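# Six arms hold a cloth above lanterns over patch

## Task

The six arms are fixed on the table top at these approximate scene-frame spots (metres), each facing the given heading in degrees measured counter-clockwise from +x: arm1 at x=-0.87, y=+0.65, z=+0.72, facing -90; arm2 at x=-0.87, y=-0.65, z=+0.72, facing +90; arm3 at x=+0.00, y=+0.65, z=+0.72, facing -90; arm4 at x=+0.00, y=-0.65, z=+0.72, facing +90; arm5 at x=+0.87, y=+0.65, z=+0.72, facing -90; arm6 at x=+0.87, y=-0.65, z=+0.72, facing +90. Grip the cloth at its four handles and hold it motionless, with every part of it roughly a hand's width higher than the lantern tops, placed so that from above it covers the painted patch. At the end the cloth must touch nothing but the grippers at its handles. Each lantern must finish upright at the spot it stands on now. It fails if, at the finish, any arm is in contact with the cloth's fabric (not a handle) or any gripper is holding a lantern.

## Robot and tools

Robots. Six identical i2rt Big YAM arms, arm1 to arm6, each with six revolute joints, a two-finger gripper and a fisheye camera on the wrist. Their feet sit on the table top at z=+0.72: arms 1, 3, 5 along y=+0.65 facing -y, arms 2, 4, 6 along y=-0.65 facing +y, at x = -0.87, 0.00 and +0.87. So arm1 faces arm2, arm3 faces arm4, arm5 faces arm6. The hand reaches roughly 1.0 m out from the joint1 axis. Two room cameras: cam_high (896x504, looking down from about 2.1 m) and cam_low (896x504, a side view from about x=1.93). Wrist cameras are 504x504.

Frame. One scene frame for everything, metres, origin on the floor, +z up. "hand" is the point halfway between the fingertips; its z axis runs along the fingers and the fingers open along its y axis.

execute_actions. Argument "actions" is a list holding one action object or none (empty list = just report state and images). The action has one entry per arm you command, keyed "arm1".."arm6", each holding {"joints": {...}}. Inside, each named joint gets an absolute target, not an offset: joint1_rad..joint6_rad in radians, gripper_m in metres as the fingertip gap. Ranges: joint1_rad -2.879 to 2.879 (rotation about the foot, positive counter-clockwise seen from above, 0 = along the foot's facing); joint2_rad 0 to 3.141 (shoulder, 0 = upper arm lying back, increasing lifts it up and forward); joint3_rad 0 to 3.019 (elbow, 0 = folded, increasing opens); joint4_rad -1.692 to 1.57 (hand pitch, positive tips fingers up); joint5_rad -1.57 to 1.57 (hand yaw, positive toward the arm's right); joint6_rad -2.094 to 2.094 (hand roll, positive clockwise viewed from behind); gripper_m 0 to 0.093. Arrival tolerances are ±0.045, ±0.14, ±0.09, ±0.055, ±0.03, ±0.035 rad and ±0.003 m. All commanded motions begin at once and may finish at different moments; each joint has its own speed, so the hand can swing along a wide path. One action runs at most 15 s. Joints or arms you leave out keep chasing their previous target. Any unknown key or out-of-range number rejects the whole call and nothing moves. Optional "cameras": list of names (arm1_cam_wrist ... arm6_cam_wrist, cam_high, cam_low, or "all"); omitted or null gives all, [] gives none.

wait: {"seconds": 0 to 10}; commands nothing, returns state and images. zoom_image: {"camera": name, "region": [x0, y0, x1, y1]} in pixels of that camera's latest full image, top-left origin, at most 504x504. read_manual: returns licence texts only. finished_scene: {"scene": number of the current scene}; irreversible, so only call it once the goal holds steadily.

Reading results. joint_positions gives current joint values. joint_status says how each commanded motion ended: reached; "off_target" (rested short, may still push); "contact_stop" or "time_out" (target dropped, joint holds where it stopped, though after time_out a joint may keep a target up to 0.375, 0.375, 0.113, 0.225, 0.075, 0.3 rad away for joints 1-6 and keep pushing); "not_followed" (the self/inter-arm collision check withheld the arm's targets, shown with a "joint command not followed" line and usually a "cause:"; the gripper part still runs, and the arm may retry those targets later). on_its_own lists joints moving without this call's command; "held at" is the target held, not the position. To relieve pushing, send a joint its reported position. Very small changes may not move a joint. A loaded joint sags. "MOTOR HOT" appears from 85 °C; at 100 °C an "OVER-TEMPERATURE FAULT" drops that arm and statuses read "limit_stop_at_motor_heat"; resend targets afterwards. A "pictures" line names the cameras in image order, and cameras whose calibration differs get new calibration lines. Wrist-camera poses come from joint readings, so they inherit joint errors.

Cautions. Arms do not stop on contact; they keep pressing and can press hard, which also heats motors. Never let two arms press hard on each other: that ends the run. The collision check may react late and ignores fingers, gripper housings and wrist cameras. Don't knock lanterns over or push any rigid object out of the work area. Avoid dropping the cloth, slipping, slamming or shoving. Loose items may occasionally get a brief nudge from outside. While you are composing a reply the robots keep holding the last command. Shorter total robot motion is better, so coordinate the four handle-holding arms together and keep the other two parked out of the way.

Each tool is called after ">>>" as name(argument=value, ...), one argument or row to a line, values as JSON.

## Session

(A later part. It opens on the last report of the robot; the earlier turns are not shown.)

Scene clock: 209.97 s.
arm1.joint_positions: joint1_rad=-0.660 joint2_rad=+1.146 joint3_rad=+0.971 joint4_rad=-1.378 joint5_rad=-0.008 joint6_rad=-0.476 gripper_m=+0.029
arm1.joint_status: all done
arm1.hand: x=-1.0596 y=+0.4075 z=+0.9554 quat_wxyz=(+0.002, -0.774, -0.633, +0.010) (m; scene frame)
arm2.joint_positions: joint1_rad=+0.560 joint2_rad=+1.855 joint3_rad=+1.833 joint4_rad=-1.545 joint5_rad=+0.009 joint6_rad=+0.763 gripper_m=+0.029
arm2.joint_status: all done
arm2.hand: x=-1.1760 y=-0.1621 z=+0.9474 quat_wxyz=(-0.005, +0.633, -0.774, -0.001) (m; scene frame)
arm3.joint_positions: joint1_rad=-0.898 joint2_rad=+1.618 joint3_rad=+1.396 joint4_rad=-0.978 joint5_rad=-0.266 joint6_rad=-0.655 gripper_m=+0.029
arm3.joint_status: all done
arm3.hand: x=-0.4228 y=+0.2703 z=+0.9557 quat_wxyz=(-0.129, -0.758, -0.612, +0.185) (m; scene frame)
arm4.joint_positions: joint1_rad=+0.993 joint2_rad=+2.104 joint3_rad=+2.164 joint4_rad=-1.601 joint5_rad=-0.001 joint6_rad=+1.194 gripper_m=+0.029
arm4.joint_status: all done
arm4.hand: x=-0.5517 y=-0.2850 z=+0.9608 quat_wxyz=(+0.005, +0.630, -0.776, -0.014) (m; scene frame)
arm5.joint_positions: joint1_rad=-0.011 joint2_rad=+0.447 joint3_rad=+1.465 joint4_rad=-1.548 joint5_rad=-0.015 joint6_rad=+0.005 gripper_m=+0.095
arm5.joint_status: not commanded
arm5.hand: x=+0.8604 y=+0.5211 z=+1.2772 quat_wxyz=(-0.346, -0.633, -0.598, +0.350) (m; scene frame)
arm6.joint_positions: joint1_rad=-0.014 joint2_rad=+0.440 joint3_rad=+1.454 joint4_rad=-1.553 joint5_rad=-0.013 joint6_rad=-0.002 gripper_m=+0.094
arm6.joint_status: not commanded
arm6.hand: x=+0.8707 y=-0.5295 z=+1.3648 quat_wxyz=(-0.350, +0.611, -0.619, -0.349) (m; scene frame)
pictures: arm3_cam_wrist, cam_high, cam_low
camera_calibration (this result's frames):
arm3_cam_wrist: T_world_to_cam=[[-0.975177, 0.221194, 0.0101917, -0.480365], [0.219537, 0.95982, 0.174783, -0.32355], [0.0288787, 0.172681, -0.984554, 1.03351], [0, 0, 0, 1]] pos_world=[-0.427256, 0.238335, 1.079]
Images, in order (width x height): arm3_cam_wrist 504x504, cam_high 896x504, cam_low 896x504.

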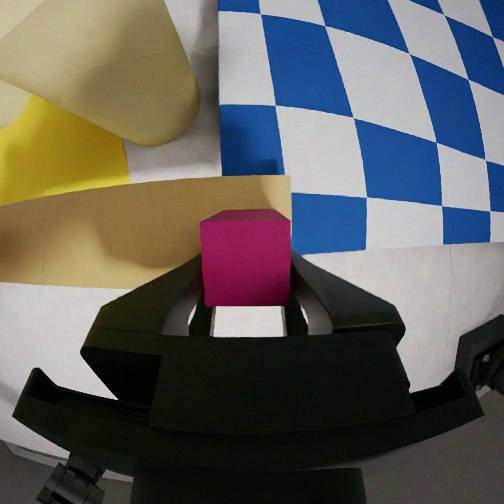

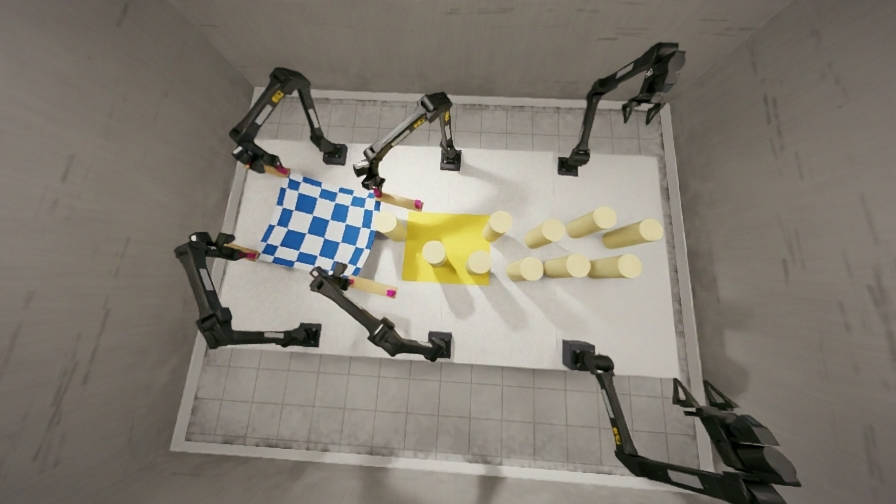

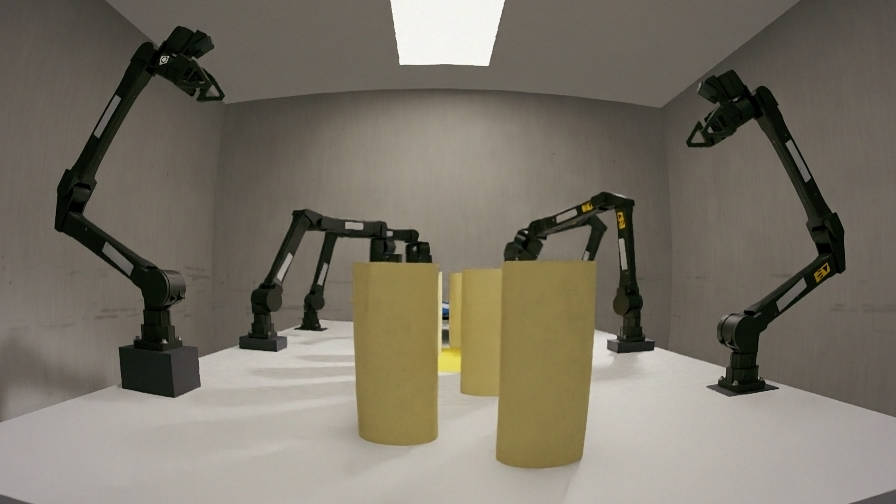

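>>> execute_actions(
  actions=[
    {"arm1":{"joints":{"joint1_rad":-0.875,"joint2_rad":1.187,"joint3_rad":1.47,"joint4_rad":-1.295,"joint5_rad":-0.587,"joint6_rad":-0.748}},"arm2":{"joints":{"joint1_rad":0.904,"joint2_rad":1.187,"joint3_rad":1.55,"joint4_rad":-1.375,"joint5_rad":0.582,"joint6_rad":0.737}},"arm3":{"joints":{"joint1_rad":-1.127,"joint2_rad":1.755,"joint3_rad":2.13,"joint4_rad":-1.51,"joint5_rad":-0.684,"joint6_rad":-0.983}},"arm4":{"joints":{"joint1_rad":1.175,"joint2_rad":1.747,"joint3_rad":2.075,"joint4_rad":-1.525,"joint5_rad":0.702,"joint6_rad":1.041}}},
  ],
  cameras=["cam_high","cam_low"],
)

Scene clock: 238.20 s.
arm1.joint_positions: joint1_rad=-0.873 joint2_rad=+1.190 joint3_rad=+1.421 joint4_rad=-1.308 joint5_rad=-0.588 joint6_rad=-0.729 gripper_m=+0.029
arm1.joint_status: all done
arm1.hand: x=-1.1305 y=+0.3087 z=+1.1676 quat_wxyz=(-0.268, -0.661, -0.658, +0.241) (m; scene frame)
arm2.joint_positions: joint1_rad=+0.900 joint2_rad=+1.203 joint3_rad=+1.542 joint4_rad=-1.395 joint5_rad=+0.585 joint6_rad=+0.740 gripper_m=+0.029
arm2.joint_status: all done
arm2.hand: x=-1.1384 y=-0.3178 z=+1.1727 quat_wxyz=(-0.270, +0.659, -0.655, -0.253) (m; scene frame)
arm3.joint_positions: joint1_rad=-1.125 joint2_rad=+1.758 joint3_rad=+2.082 joint4_rad=-1.491 joint5_rad=-0.681 joint6_rad=-0.979 gripper_m=+0.029
arm3.joint_status: all done
arm3.hand: x=-0.5033 y=+0.3035 z=+1.1784 quat_wxyz=(-0.262, -0.661, -0.648, +0.273) (m; scene frame)
arm4.joint_positions: joint1_rad=+1.173 joint2_rad=+1.741 joint3_rad=+2.058 joint4_rad=-1.513 joint5_rad=+0.693 joint6_rad=+1.063 gripper_m=+0.029
arm4.joint_status: all done
arm4.hand: x=-0.5007 y=-0.3162 z=+1.1804 quat_wxyz=(-0.259, +0.645, -0.665, -0.273) (m; scene frame)
arm5.joint_positions: joint1_rad=-0.011 joint2_rad=+0.447 joint3_rad=+1.465 joint4_rad=-1.548 joint5_rad=-0.015 joint6_rad=+0.005 gripper_m=+0.095
arm5.joint_status: not commanded
arm5.hand: x=+0.8604 y=+0.5211 z=+1.2772 quat_wxyz=(-0.346, -0.633, -0.598, +0.350) (m; scene frame)
arm6.joint_positions: joint1_rad=-0.014 joint2_rad=+0.440 joint3_rad=+1.454 joint4_rad=-1.553 joint5_rad=-0.013 joint6_rad=-0.002 gripper_m=+0.094
arm6.joint_status: not commanded
arm6.hand: x=+0.8707 y=-0.5295 z=+1.3648 quat_wxyz=(-0.350, +0.611, -0.619, -0.349) (m; scene frame)
pictures: cam_high, cam_low
Images, in order (width x height): cam_high 896x504, cam_low 896x504.

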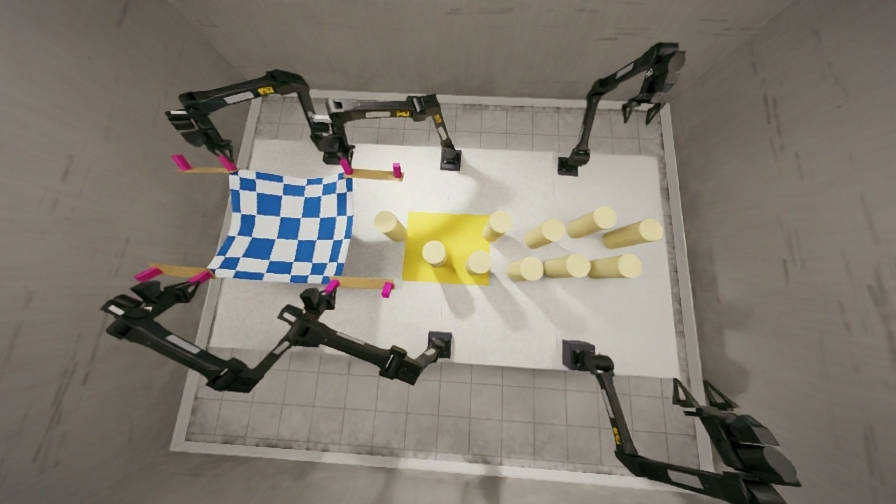

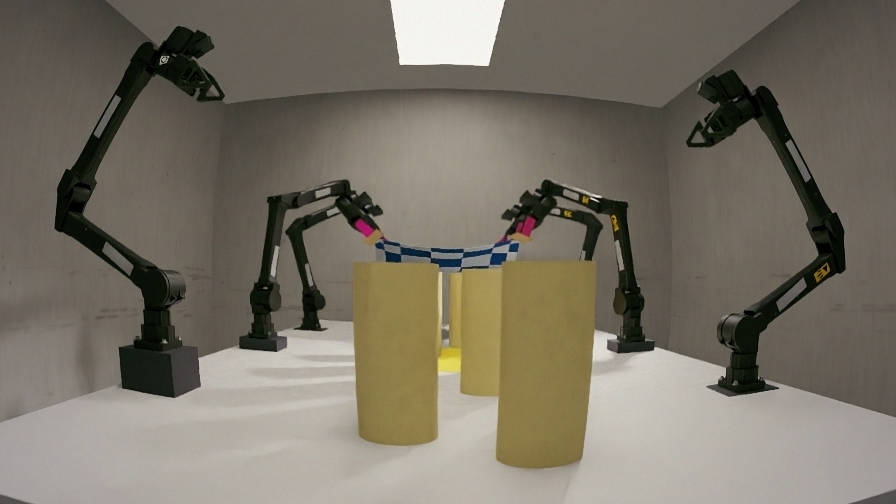

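>>> execute_actions(
  actions=[
    {"arm1":{"joints":{"joint1_rad":-0.935,"joint2_rad":1.18,"joint3_rad":1.49,"joint4_rad":-1.333,"joint5_rad":-0.619,"joint6_rad":-0.82}},"arm2":{"joints":{"joint1_rad":0.985,"joint2_rad":1.165,"joint3_rad":1.56,"joint4_rad":-1.435,"joint5_rad":0.621,"joint6_rad":0.818}},"arm3":{"joints":{"joint1_rad":-1.167,"joint2_rad":1.72,"joint3_rad":2.049,"joint4_rad":-1.535,"joint5_rad":-0.699,"joint6_rad":-1.032}},"arm4":{"joints":{"joint1_rad":1.217,"joint2_rad":1.711,"joint3_rad":2.021,"joint4_rad":-1.56,"joint5_rad":0.72,"joint6_rad":1.085}}},
  ],
  cameras=["cam_high","cam_low"],
)

Scene clock: 253.30 s.
arm1.joint_positions: joint1_rad=-0.926 joint2_rad=+1.190 joint3_rad=+1.424 joint4_rad=-1.330 joint5_rad=-0.621 joint6_rad=-0.800 gripper_m=+0.029
arm1.joint_status: all done
arm1.hand: x=-1.1408 y=+0.3226 z=+1.1699 quat_wxyz=(-0.269, -0.652, -0.663, +0.249) (m; scene frame)
arm2.joint_positions: joint1_rad=+0.975 joint2_rad=+1.185 joint3_rad=+1.542 joint4_rad=-1.429 joint5_rad=+0.627 joint6_rad=+0.791 gripper_m=+0.029
arm2.joint_status: all done
arm2.hand: x=-1.1474 y=-0.3420 z=+1.1799 quat_wxyz=(-0.274, +0.661, -0.646, -0.264) (m; scene frame)
arm3.joint_positions: joint1_rad=-1.149 joint2_rad=+1.756 joint3_rad=+2.051 joint4_rad=-1.512 joint5_rad=-0.699 joint6_rad=-1.029 gripper_m=+0.029
arm3.joint_status: all done
arm3.hand: x=-0.5034 y=+0.3166 z=+1.1661 quat_wxyz=(-0.269, -0.658, -0.652, +0.262) (m; scene frame)
arm4.joint_positions: joint1_rad=+1.199 joint2_rad=+1.738 joint3_rad=+2.015 joint4_rad=-1.544 joint5_rad=+0.718 joint6_rad=+1.084 gripper_m=+0.029
arm4.joint_status: all done
arm4.hand: x=-0.4976 y=-0.3304 z=+1.1640 quat_wxyz=(-0.277, +0.654, -0.657, -0.253) (m; scene frame)
arm5.joint_positions: joint1_rad=-0.011 joint2_rad=+0.447 joint3_rad=+1.465 joint4_rad=-1.548 joint5_rad=-0.015 joint6_rad=+0.005 gripper_m=+0.095
arm5.joint_status: not commanded
arm5.hand: x=+0.8604 y=+0.5211 z=+1.2772 quat_wxyz=(-0.346, -0.633, -0.598, +0.350) (m; scene frame)
arm6.joint_positions: joint1_rad=-0.014 joint2_rad=+0.440 joint3_rad=+1.454 joint4_rad=-1.553 joint5_rad=-0.013 joint6_rad=-0.002 gripper_m=+0.094
arm6.joint_status: not commanded
arm6.hand: x=+0.8707 y=-0.5295 z=+1.3648 quat_wxyz=(-0.350, +0.611, -0.619, -0.349) (m; scene frame)
pictures: cam_high, cam_low
Images, in order (width x height): cam_high 896x504, cam_low 896x504.

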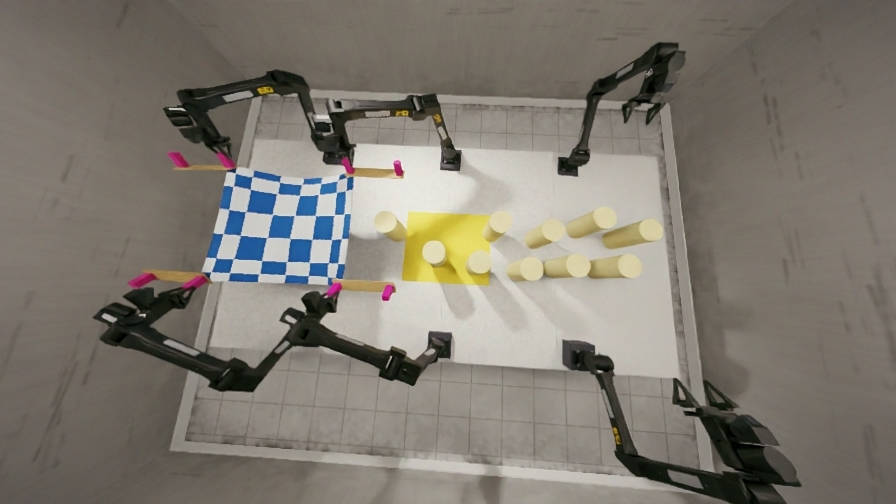

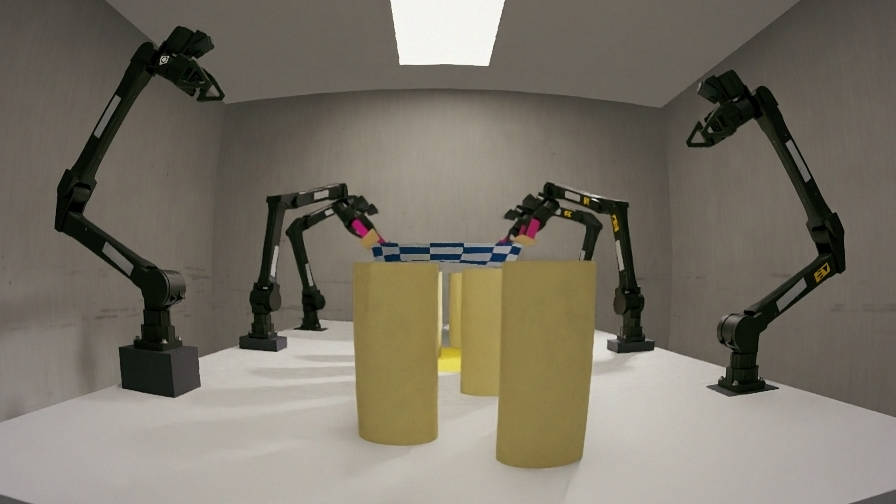

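>>> execute_actions(
  actions=[
    {"arm1":{"joints":{"joint1_rad":-0.562,"joint2_rad":0.895,"joint3_rad":1.29,"joint4_rad":-1.269,"joint5_rad":-0.411,"joint6_rad":-0.461}},"arm2":{"joints":{"joint1_rad":0.590,"joint2_rad":0.895,"joint3_rad":1.39,"joint4_rad":-1.36,"joint5_rad":0.40,"joint6_rad":0.446}},"arm3":{"joints":{"joint1_rad":-0.991,"joint2_rad":1.30,"joint3_rad":1.615,"joint4_rad":-1.37,"joint5_rad":-0.626,"joint6_rad":-0.828}},"arm4":{"joints":{"joint1_rad":1.041,"joint2_rad":1.29,"joint3_rad":1.595,"joint4_rad":-1.39,"joint5_rad":0.648,"joint6_rad":0.884}}},
  ],
  cameras=["cam_high","cam_low"],
)

Scene clock: 272.10 s.
arm1.joint_positions: joint1_rad=-0.559 joint2_rad=+0.901 joint3_rad=+1.282 joint4_rad=-1.284 joint5_rad=-0.422 joint6_rad=-0.460 gripper_m=+0.029
arm1.joint_status: all done
arm1.hand: x=-0.9895 y=+0.3247 z=+1.1932 quat_wxyz=(-0.268, -0.644, -0.669, +0.258) (m; scene frame)
arm2.joint_positions: joint1_rad=+0.583 joint2_rad=+0.903 joint3_rad=+1.381 joint4_rad=-1.380 joint5_rad=+0.415 joint6_rad=+0.450 gripper_m=+0.029
arm2.joint_status: all done
arm2.hand: x=-0.9912 y=-0.3426 z=+1.1910 quat_wxyz=(-0.273, +0.652, -0.658, -0.258) (m; scene frame)
arm3.joint_positions: joint1_rad=-0.977 joint2_rad=+1.315 joint3_rad=+1.615 joint4_rad=-1.370 joint5_rad=-0.625 joint6_rad=-0.851 gripper_m=+0.029
arm3.joint_status: all done
arm3.hand: x=-0.3303 y=+0.3172 z=+1.1969 quat_wxyz=(-0.262, -0.648, -0.660, +0.276) (m; scene frame)
arm4.joint_positions: joint1_rad=+1.026 joint2_rad=+1.291 joint3_rad=+1.590 joint4_rad=-1.388 joint5_rad=+0.647 joint6_rad=+0.906 gripper_m=+0.029
arm4.joint_status: all done
arm4.hand: x=-0.3253 y=-0.3280 z=+1.1995 quat_wxyz=(-0.263, +0.637, -0.670, -0.277) (m; scene frame)
arm5.joint_positions: joint1_rad=-0.011 joint2_rad=+0.447 joint3_rad=+1.465 joint4_rad=-1.548 joint5_rad=-0.015 joint6_rad=+0.005 gripper_m=+0.095
arm5.joint_status: not commanded
arm5.hand: x=+0.8604 y=+0.5211 z=+1.2772 quat_wxyz=(-0.346, -0.633, -0.598, +0.350) (m; scene frame)
arm6.joint_positions: joint1_rad=-0.014 joint2_rad=+0.440 joint3_rad=+1.454 joint4_rad=-1.553 joint5_rad=-0.013 joint6_rad=-0.002 gripper_m=+0.094
arm6.joint_status: not commanded
arm6.hand: x=+0.8707 y=-0.5295 z=+1.3648 quat_wxyz=(-0.350, +0.611, -0.619, -0.349) (m; scene frame)
pictures: cam_high, cam_low
Images, in order (width x height): cam_high 896x504, cam_low 896x504.

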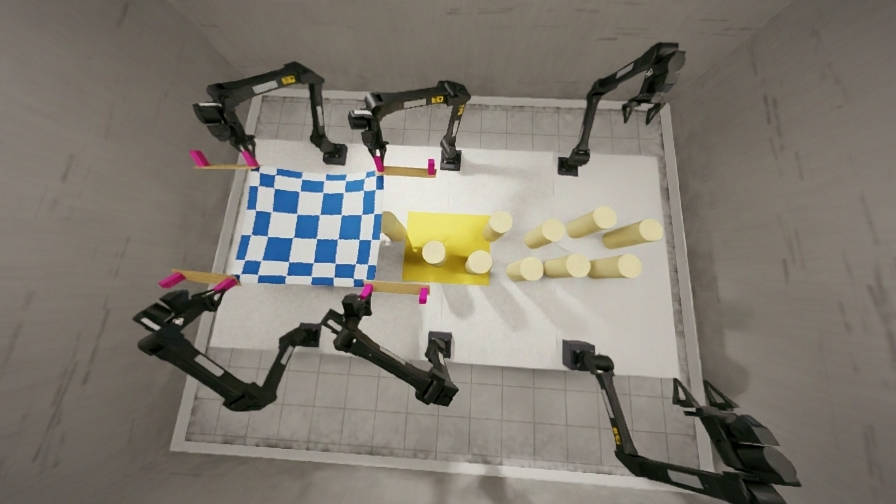

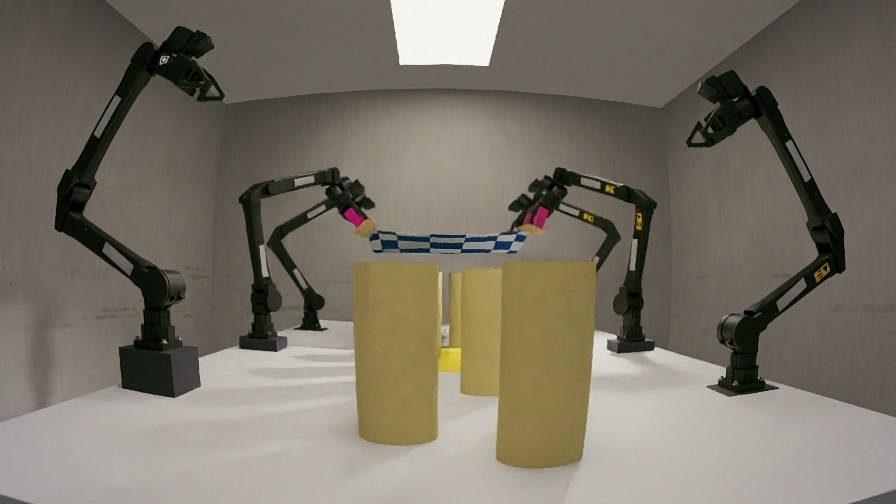

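>>> execute_actions(
  actions=[
    {"arm1":{"joints":{"joint1_rad":0.199,"joint2_rad":0.778,"joint3_rad":1.22,"joint4_rad":-1.222,"joint5_rad":0.107,"joint6_rad":0.11}},"arm2":{"joints":{"joint1_rad":-0.216,"joint2_rad":0.80,"joint3_rad":1.33,"joint4_rad":-1.315,"joint5_rad":-0.151,"joint6_rad":-0.156}},"arm3":{"joints":{"joint1_rad":-0.645,"joint2_rad":0.958,"joint3_rad":1.34,"joint4_rad":-1.26,"joint5_rad":-0.427,"joint6_rad":-0.483}},"arm4":{"joints":{"joint1_rad":0.71,"joint2_rad":0.928,"joint3_rad":1.31,"joint4_rad":-1.288,"joint5_rad":0.466,"joint6_rad":0.539}}},
  ],
  cameras=["cam_high","cam_low"],
)

Scene clock: 286.57 s.
arm1.joint_positions: joint1_rad=+0.197 joint2_rad=+0.791 joint3_rad=+1.206 joint4_rad=-1.234 joint5_rad=+0.097 joint6_rad=+0.111 gripper_m=+0.029
arm1.joint_status: all done
arm1.hand: x=-0.8237 y=+0.3272 z=+1.1828 quat_wxyz=(-0.260, -0.646, -0.670, +0.256) (m; scene frame)
arm2.joint_positions: joint1_rad=-0.217 joint2_rad=+0.819 joint3_rad=+1.322 joint4_rad=-1.326 joint5_rad=-0.137 joint6_rad=-0.152 gripper_m=+0.029
arm2.joint_status: all done
arm2.hand: x=-0.8265 y=-0.3391 z=+1.1855 quat_wxyz=(-0.264, +0.654, -0.659, -0.259) (m; scene frame)
arm3.joint_positions: joint1_rad=-0.653 joint2_rad=+0.970 joint3_rad=+1.342 joint4_rad=-1.245 joint5_rad=-0.422 joint6_rad=-0.506 gripper_m=+0.029
arm3.joint_status: all done
arm3.hand: x=-0.1735 y=+0.3191 z=+1.1996 quat_wxyz=(-0.257, -0.655, -0.648, +0.291) (m; scene frame)
arm4.joint_positions: joint1_rad=+0.720 joint2_rad=+0.931 joint3_rad=+1.305 joint4_rad=-1.273 joint5_rad=+0.459 joint6_rad=+0.563 gripper_m=+0.029
arm4.joint_status: all done
arm4.hand: x=-0.1698 y=-0.3367 z=+1.1970 quat_wxyz=(-0.259, +0.649, -0.656, -0.286) (m; scene frame)
arm5.joint_positions: joint1_rad=-0.011 joint2_rad=+0.447 joint3_rad=+1.465 joint4_rad=-1.548 joint5_rad=-0.015 joint6_rad=+0.005 gripper_m=+0.095
arm5.joint_status: not commanded
arm5.hand: x=+0.8604 y=+0.5211 z=+1.2772 quat_wxyz=(-0.346, -0.633, -0.598, +0.350) (m; scene frame)
arm6.joint_positions: joint1_rad=-0.014 joint2_rad=+0.440 joint3_rad=+1.454 joint4_rad=-1.553 joint5_rad=-0.013 joint6_rad=-0.002 gripper_m=+0.094
arm6.joint_status: not commanded
arm6.hand: x=+0.8707 y=-0.5295 z=+1.3648 quat_wxyz=(-0.350, +0.611, -0.619, -0.349) (m; scene frame)
pictures: cam_high, cam_low
Images, in order (width x height): cam_high 896x504, cam_low 896x504.

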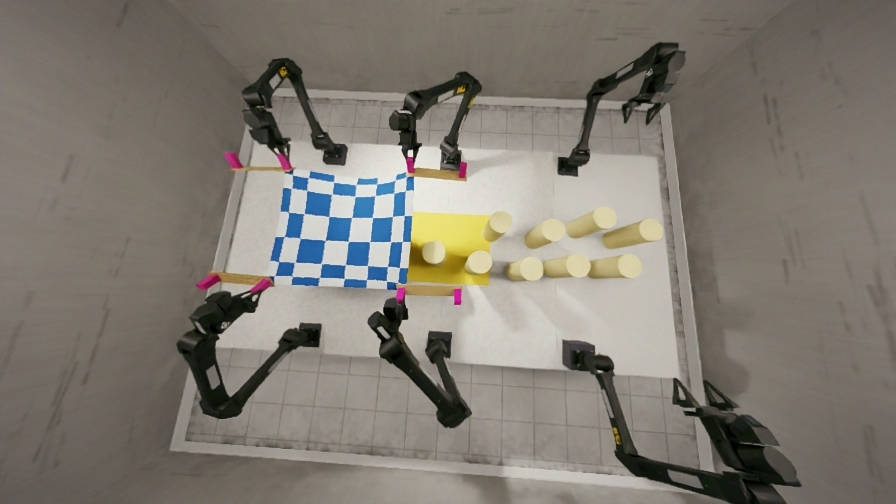

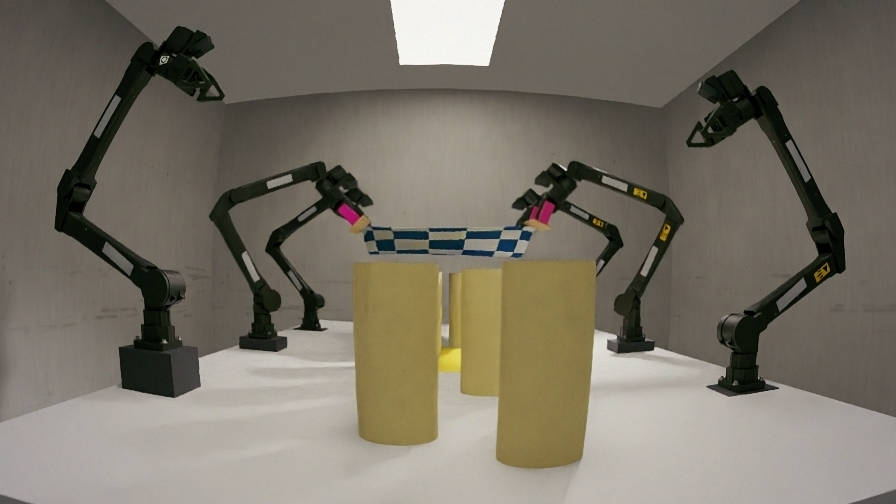

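>>> execute_actions(
  actions=[
    {"arm1":{"joints":{"joint1_rad":0.833,"joint2_rad":1.005,"joint3_rad":1.37,"joint4_rad":-1.305,"joint5_rad":0.525,"joint6_rad":0.622}},"arm2":{"joints":{"joint1_rad":-0.838,"joint2_rad":1.04,"joint3_rad":1.50,"joint4_rad":-1.42,"joint5_rad":-0.555,"joint6_rad":-0.67}},"arm3":{"joints":{"joint1_rad":0.056,"joint2_rad":0.81,"joint3_rad":1.25,"joint4_rad":-1.21,"joint5_rad":0.045,"joint6_rad":0.06}},"arm4":{"joints":{"joint1_rad":-0.036,"joint2_rad":0.76,"joint3_rad":1.215,"joint4_rad":-1.23,"joint5_rad":-0.03,"joint6_rad":-0.045}}},
  ],
  cameras=["cam_high","cam_low"],
)

Scene clock: 295.87 s.
arm1.joint_positions: joint1_rad=+0.830 joint2_rad=+1.028 joint3_rad=+1.316 joint4_rad=-1.296 joint5_rad=+0.514 joint6_rad=+0.623 gripper_m=+0.029
arm1.joint_status: all done
arm1.hand: x=-0.6546 y=+0.3300 z=+1.1677 quat_wxyz=(-0.244, -0.646, -0.674, +0.263) (m; scene frame)
arm2.joint_positions: joint1_rad=-0.837 joint2_rad=+1.064 joint3_rad=+1.442 joint4_rad=-1.401 joint5_rad=-0.542 joint6_rad=-0.665 gripper_m=+0.029
arm2.joint_status: all done
arm2.hand: x=-0.6574 y=-0.3380 z=+1.1739 quat_wxyz=(-0.252, +0.654, -0.662, -0.267) (m; scene frame)
arm3.joint_positions: joint1_rad=+0.046 joint2_rad=+0.829 joint3_rad=+1.245 joint4_rad=-1.208 joint5_rad=+0.050 joint6_rad=+0.037 gripper_m=+0.029
arm3.joint_status: all done
arm3.hand: x=+0.0009 y=+0.3120 z=+1.1914 quat_wxyz=(-0.260, -0.664, -0.644, +0.278) (m; scene frame)
arm4.joint_positions: joint1_rad=-0.026 joint2_rad=+0.773 joint3_rad=+1.202 joint4_rad=-1.224 joint5_rad=-0.036 joint6_rad=-0.021 gripper_m=+0.029
arm4.joint_status: all done
arm4.hand: x=+0.0043 y=-0.3320 z=+1.1878 quat_wxyz=(-0.262, +0.656, -0.653, -0.272) (m; scene frame)
arm5.joint_positions: joint1_rad=-0.011 joint2_rad=+0.447 joint3_rad=+1.465 joint4_rad=-1.548 joint5_rad=-0.015 joint6_rad=+0.005 gripper_m=+0.095
arm5.joint_status: not commanded
arm5.hand: x=+0.8604 y=+0.5211 z=+1.2772 quat_wxyz=(-0.346, -0.633, -0.598, +0.350) (m; scene frame)
arm6.joint_positions: joint1_rad=-0.014 joint2_rad=+0.440 joint3_rad=+1.454 joint4_rad=-1.553 joint5_rad=-0.013 joint6_rad=-0.002 gripper_m=+0.094
arm6.joint_status: not commanded
arm6.hand: x=+0.8707 y=-0.5295 z=+1.3648 quat_wxyz=(-0.350, +0.611, -0.619, -0.349) (m; scene frame)
pictures: cam_high, cam_low
Images, in order (width x height): cam_high 896x504, cam_low 896x504.

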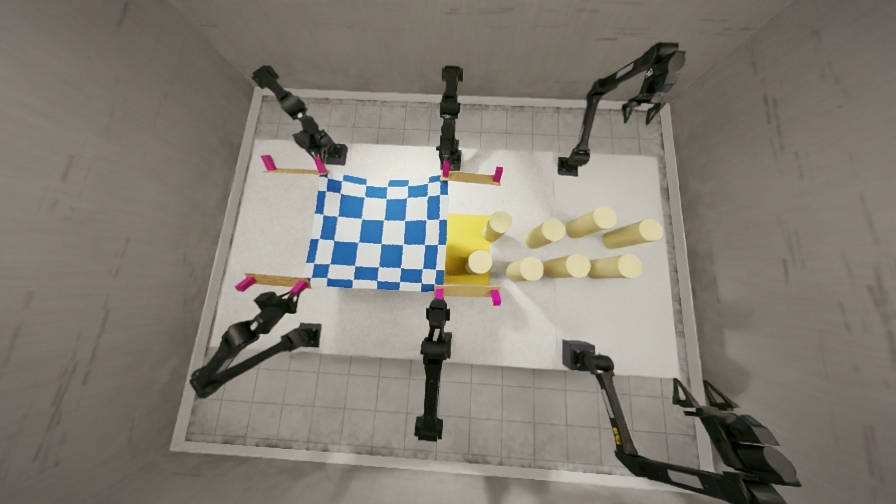

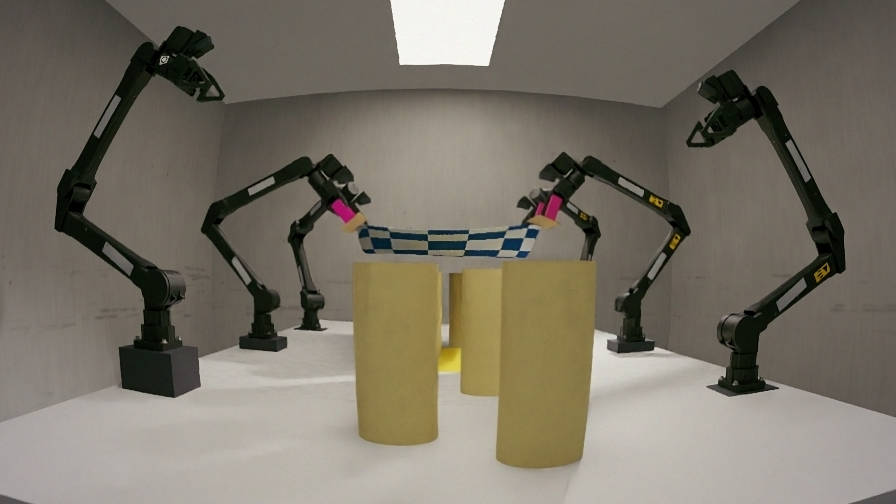

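>>> execute_actions(
  actions=[
    {"arm1":{"joints":{"joint1_rad":1.122,"joint2_rad":1.365,"joint3_rad":1.715,"joint4_rad":-1.42,"joint5_rad":0.67,"joint6_rad":0.924}},"arm2":{"joints":{"joint1_rad":-1.107,"joint2_rad":1.42,"joint3_rad":1.865,"joint4_rad":-1.54,"joint5_rad":-0.68,"joint6_rad":-0.96}},"arm3":{"joints":{"joint1_rad":0.71,"joint2_rad":0.985,"joint3_rad":1.39,"joint4_rad":-1.285,"joint5_rad":0.475,"joint6_rad":0.565}},"arm4":{"joints":{"joint1_rad":-0.745,"joint2_rad":0.94,"joint3_rad":1.35,"joint4_rad":-1.305,"joint5_rad":-0.495,"joint6_rad":-0.60}}},
  ],
  cameras=["cam_high","cam_low"],
)

Scene clock: 307.20 s.
arm1.joint_positions: joint1_rad=+1.121 joint2_rad=+1.394 joint3_rad=+1.658 joint4_rad=-1.405 joint5_rad=+0.663 joint6_rad=+0.925 gripper_m=+0.029
arm1.joint_status: all done
arm1.hand: x=-0.4854 y=+0.3356 z=+1.1804 quat_wxyz=(-0.261, -0.645, -0.667, +0.265) (m; scene frame)
arm2.joint_positions: joint1_rad=-1.106 joint2_rad=+1.444 joint3_rad=+1.805 joint4_rad=-1.521 joint5_rad=-0.673 joint6_rad=-0.955 gripper_m=+0.029
arm2.joint_status: all done
arm2.hand: x=-0.4887 y=-0.3374 z=+1.1860 quat_wxyz=(-0.266, +0.655, -0.655, -0.267) (m; scene frame)
arm3.joint_positions: joint1_rad=+0.701 joint2_rad=+1.011 joint3_rad=+1.316 joint4_rad=-1.275 joint5_rad=+0.480 joint6_rad=+0.543 gripper_m=+0.029
arm3.joint_status: all done
arm3.hand: x=+0.1724 y=+0.3119 z=+1.1707 quat_wxyz=(-0.243, -0.662, -0.654, +0.275) (m; scene frame)
arm4.joint_positions: joint1_rad=-0.729 joint2_rad=+0.960 joint3_rad=+1.296 joint4_rad=-1.302 joint5_rad=-0.502 joint6_rad=-0.577 gripper_m=+0.029
arm4.joint_status: all done
arm4.hand: x=+0.1726 y=-0.3360 z=+1.1822 quat_wxyz=(-0.255, +0.657, -0.655, -0.272) (m; scene frame)
arm5.joint_positions: joint1_rad=-0.011 joint2_rad=+0.447 joint3_rad=+1.465 joint4_rad=-1.548 joint5_rad=-0.015 joint6_rad=+0.005 gripper_m=+0.095
arm5.joint_status: not commanded
arm5.hand: x=+0.8604 y=+0.5211 z=+1.2772 quat_wxyz=(-0.346, -0.633, -0.598, +0.350) (m; scene frame)
arm6.joint_positions: joint1_rad=-0.014 joint2_rad=+0.440 joint3_rad=+1.454 joint4_rad=-1.553 joint5_rad=-0.013 joint6_rad=-0.002 gripper_m=+0.094
arm6.joint_status: not commanded
arm6.hand: x=+0.8707 y=-0.5295 z=+1.3648 quat_wxyz=(-0.350, +0.611, -0.619, -0.349) (m; scene frame)
pictures: cam_high, cam_low
Images, in order (width x height): cam_high 896x504, cam_low 896x504.

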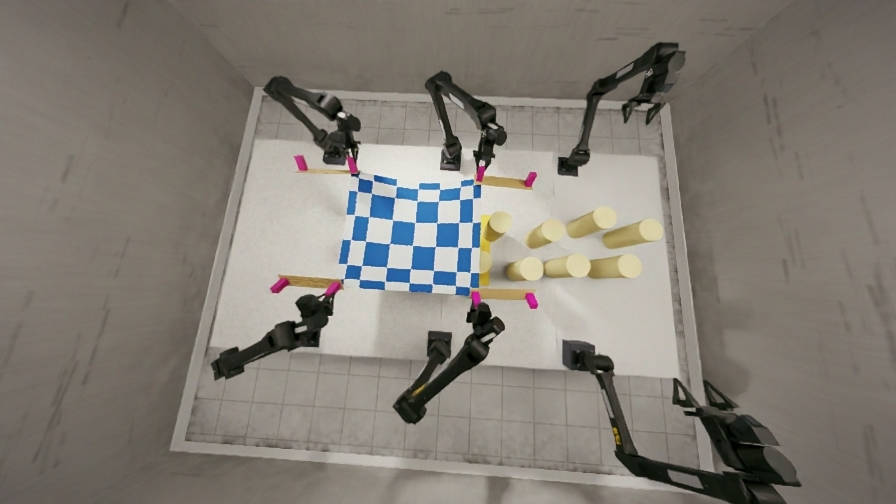

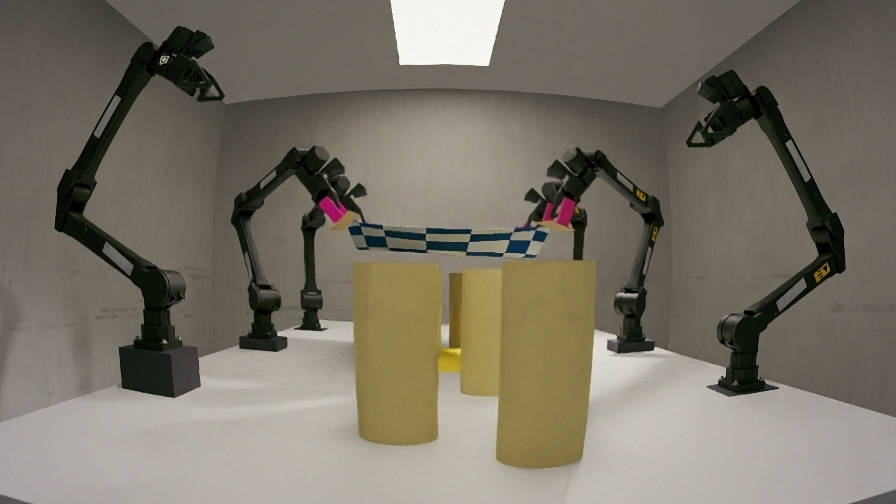

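>>> execute_actions(
  actions=[
    {"arm1":{"joints":{"joint1_rad":1.27,"joint2_rad":1.77,"joint3_rad":2.15,"joint4_rad":-1.57,"joint5_rad":0.722,"joint6_rad":1.104}},"arm2":{"joints":{"joint1_rad":-1.253,"joint2_rad":1.822,"joint3_rad":2.30,"joint4_rad":-1.645,"joint5_rad":-0.795,"joint6_rad":-1.111}},"arm3":{"joints":{"joint1_rad":1.05,"joint2_rad":1.335,"joint3_rad":1.645,"joint4_rad":-1.355,"joint5_rad":0.65,"joint6_rad":0.905}},"arm4":{"joints":{"joint1_rad":-1.085,"joint2_rad":1.30,"joint3_rad":1.60,"joint4_rad":-1.365,"joint5_rad":-0.664,"joint6_rad":-0.945}}},
  ],
  cameras=["cam_high","cam_low"],
)

Scene clock: 321.00 s.
arm1.joint_positions: joint1_rad=+1.256 joint2_rad=+1.805 joint3_rad=+2.098 joint4_rad=-1.548 joint5_rad=+0.715 joint6_rad=+1.104 gripper_m=+0.029
arm1.joint_status: all done
arm1.hand: x=-0.3298 y=+0.3422 z=+1.1535 quat_wxyz=(-0.259, -0.649, -0.664, +0.266) (m; scene frame)
arm2.joint_positions: joint1_rad=-1.243 joint2_rad=+1.847 joint3_rad=+2.245 joint4_rad=-1.622 joint5_rad=-0.788 joint6_rad=-1.107 gripper_m=+0.029
arm2.joint_status: all done
arm2.hand: x=-0.3341 y=-0.3373 z=+1.1676 quat_wxyz=(-0.290, +0.649, -0.641, -0.290) (m; scene frame)
arm3.joint_positions: joint1_rad=+1.039 joint2_rad=+1.364 joint3_rad=+1.584 joint4_rad=-1.350 joint5_rad=+0.655 joint6_rad=+0.882 gripper_m=+0.029
arm3.joint_status: all done
arm3.hand: x=+0.3486 y=+0.3125 z=+1.1631 quat_wxyz=(-0.255, -0.660, -0.650, +0.277) (m; scene frame)
arm4.joint_positions: joint1_rad=-1.061 joint2_rad=+1.324 joint3_rad=+1.553 joint4_rad=-1.371 joint5_rad=-0.673 joint6_rad=-0.923 gripper_m=+0.029
arm4.joint_status: all done
arm4.hand: x=+0.3458 y=-0.3371 z=+1.1727 quat_wxyz=(-0.264, +0.657, -0.651, -0.274) (m; scene frame)
arm5.joint_positions: joint1_rad=-0.011 joint2_rad=+0.447 joint3_rad=+1.465 joint4_rad=-1.548 joint5_rad=-0.015 joint6_rad=+0.005 gripper_m=+0.095
arm5.joint_status: not commanded
arm5.hand: x=+0.8604 y=+0.5211 z=+1.2772 quat_wxyz=(-0.346, -0.633, -0.598, +0.350) (m; scene frame)
arm6.joint_positions: joint1_rad=-0.014 joint2_rad=+0.440 joint3_rad=+1.454 joint4_rad=-1.553 joint5_rad=-0.013 joint6_rad=-0.002 gripper_m=+0.094
arm6.joint_status: not commanded
arm6.hand: x=+0.8707 y=-0.5295 z=+1.3648 quat_wxyz=(-0.350, +0.611, -0.619, -0.349) (m; scene frame)
pictures: cam_high, cam_low
Images, in order (width x height): cam_high 896x504, cam_low 896x504.

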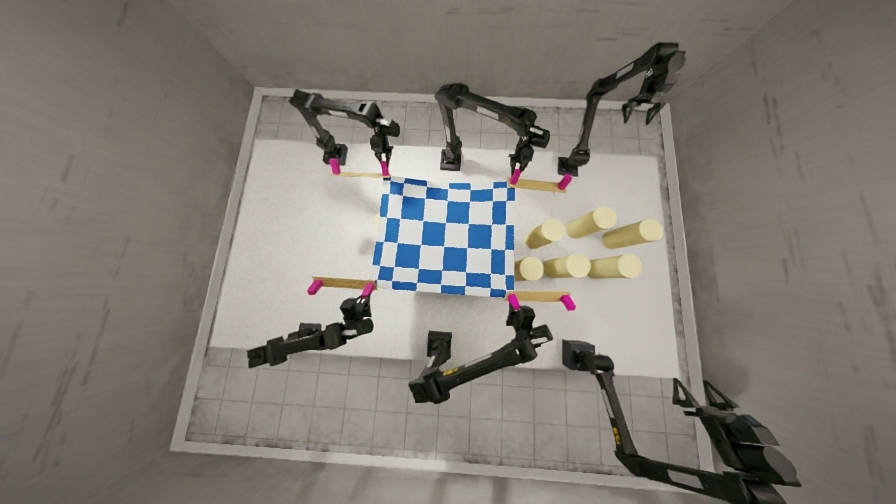

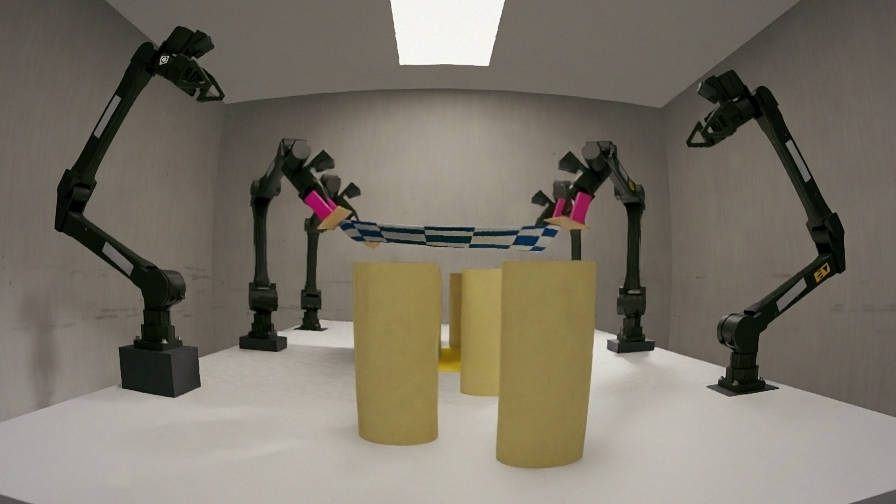

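>>> zoom_image(
  camera="cam_low",
  region=[290, 170, 620, 290],
)

>>> zoom_image(
  camera="cam_high",
  region=[300, 150, 600, 320],
)

>>> execute_actions(
  actions=[],
  cameras=["arm1_cam_wrist","arm2_cam_wrist","arm3_cam_wrist","arm4_cam_wrist","arm5_cam_wrist","arm6_cam_wrist"],
)

Region (290, 170, 620, 290) of cam_low's 896x504 image, scaled by 1.527, with more detail than that image has; it fills the top 183 rows of this view, and the rest is white.

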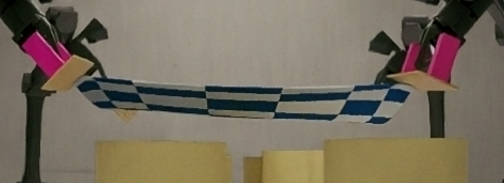

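Region (300, 150, 600, 320) of cam_high's 896x504 image, scaled by 1.680, with more detail than that image has; it fills the top 286 rows of this view, and the rest is white.

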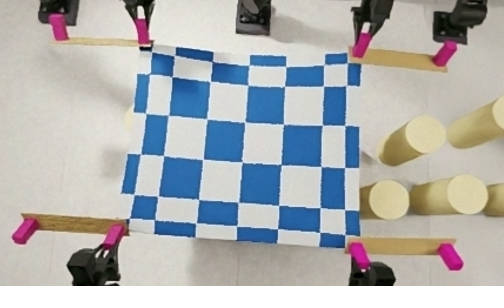

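Scene clock: 323.37 s.
arm1.joint_positions: joint1_rad=+1.256 joint2_rad=+1.805 joint3_rad=+2.098 joint4_rad=-1.548 joint5_rad=+0.715 joint6_rad=+1.104 gripper_m=+0.029
arm1.joint_status: all done
arm1.hand: x=-0.3298 y=+0.3422 z=+1.1535 quat_wxyz=(-0.259, -0.649, -0.664, +0.266) (m; scene frame)
arm2.joint_positions: joint1_rad=-1.243 joint2_rad=+1.847 joint3_rad=+2.245 joint4_rad=-1.622 joint5_rad=-0.788 joint6_rad=-1.107 gripper_m=+0.029
arm2.joint_status: all done
arm2.hand: x=-0.3341 y=-0.3373 z=+1.1676 quat_wxyz=(-0.290, +0.649, -0.641, -0.290) (m; scene frame)
arm3.joint_positions: joint1_rad=+1.039 joint2_rad=+1.364 joint3_rad=+1.584 joint4_rad=-1.350 joint5_rad=+0.655 joint6_rad=+0.882 gripper_m=+0.029
arm3.joint_status: all done
arm3.hand: x=+0.3486 y=+0.3125 z=+1.1631 quat_wxyz=(-0.255, -0.660, -0.650, +0.277) (m; scene frame)
arm4.joint_positions: joint1_rad=-1.061 joint2_rad=+1.324 joint3_rad=+1.553 joint4_rad=-1.371 joint5_rad=-0.673 joint6_rad=-0.924 gripper_m=+0.029
arm4.joint_status: all done
arm4.hand: x=+0.3458 y=-0.3371 z=+1.1727 quat_wxyz=(-0.264, +0.657, -0.651, -0.273) (m; scene frame)
arm5.joint_positions: joint1_rad=-0.011 joint2_rad=+0.447 joint3_rad=+1.465 joint4_rad=-1.548 joint5_rad=-0.015 joint6_rad=+0.005 gripper_m=+0.095
arm5.joint_status: not commanded
arm5.hand: x=+0.8604 y=+0.5211 z=+1.2772 quat_wxyz=(-0.346, -0.633, -0.598, +0.350) (m; scene frame)
arm6.joint_positions: joint1_rad=-0.014 joint2_rad=+0.440 joint3_rad=+1.454 joint4_rad=-1.553 joint5_rad=-0.013 joint6_rad=-0.002 gripper_m=+0.094
arm6.joint_status: not commanded
arm6.hand: x=+0.8707 y=-0.5295 z=+1.3648 quat_wxyz=(-0.350, +0.611, -0.619, -0.349) (m; scene frame)
pictures: arm1_cam_wrist, arm2_cam_wrist, arm3_cam_wrist, arm4_cam_wrist, arm5_cam_wrist, arm6_cam_wrist
camera_calibration (this result's frames):
arm1_cam_wrist: T_world_to_cam=[[-0.999864, -0.0134243, 0.00955981, -0.333409], [-0.0145616, 0.991274, -0.131011, -0.188959], [-0.00771765, -0.131132, -0.991335, 1.31466], [0, 0, 0, 1]] pos_world=[-0.325969, 0.35523, 1.2817]
arm2_cam_wrist: T_world_to_cam=[[0.999951, -0.000889403, 0.00987221, 0.324073], [0.00113088, -0.979227, -0.202766, -0.0908787], [0.00984747, 0.202767, -0.979177, 1.34064], [0, 0, 0, 1]] pos_world=[-0.337156, -0.36054, 1.2911]
arm3_cam_wrist: T_world_to_cam=[[-0.999743, 0.0221664, 0.00468408, 0.337646], [0.0212846, 0.989776, -0.141032, -0.142577], [-0.00776236, -0.140896, -0.989994, 1.32523], [0, 0, 0, 1]] pos_world=[0.350881, 0.320353, 1.29028]
arm4_cam_wrist: T_world_to_cam=[[0.999713, 0.015654, -0.0181502, -0.317807], [0.0125008, -0.986644, -0.162408, -0.140961], [-0.0204501, 0.162135, -0.986557, 1.34011], [0, 0, 0, 1]] pos_world=[0.346884, -0.351382, 1.29343]
Images, in order (width x height): arm1_cam_wrist 504x504, arm2_cam_wrist 504x504, arm3_cam_wrist 504x504, arm4_cam_wrist 504x504, arm5_cam_wrist 504x504, arm6_cam_wrist 504x504.

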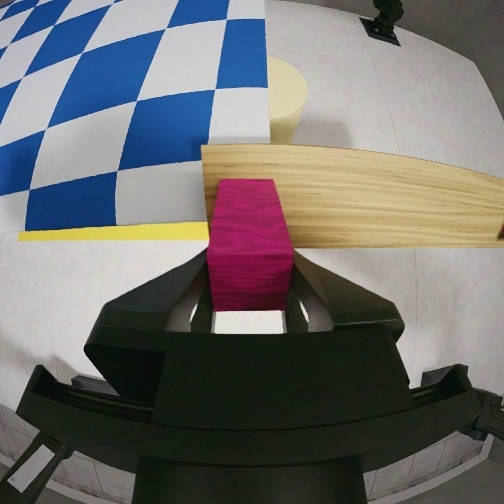

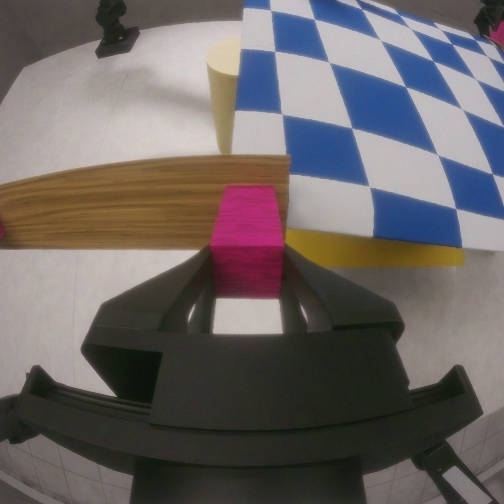

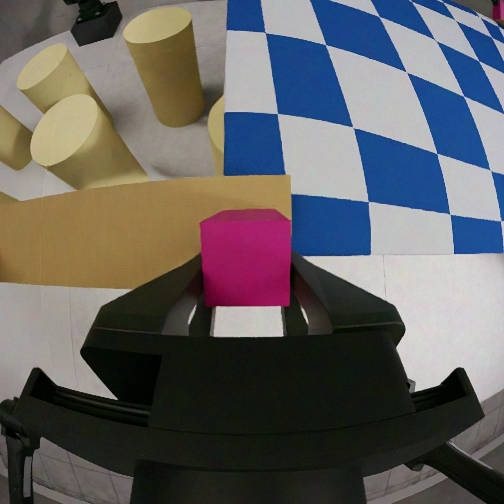

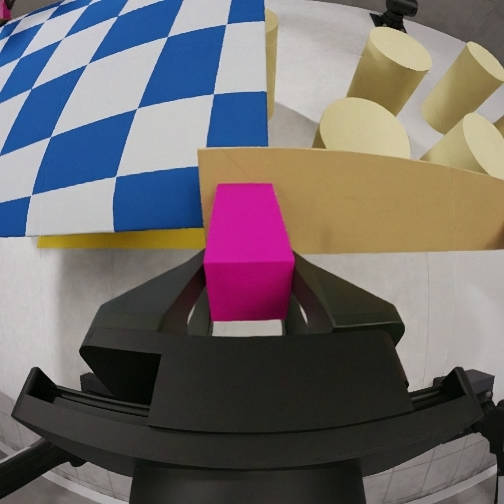

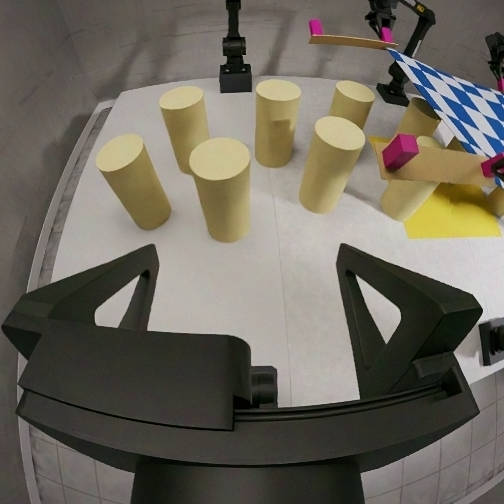

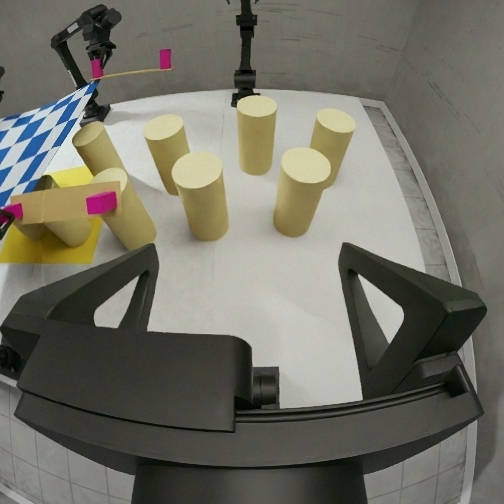

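>>> finished_scene(
  scene=1,
)

The scene is finished: the task was done.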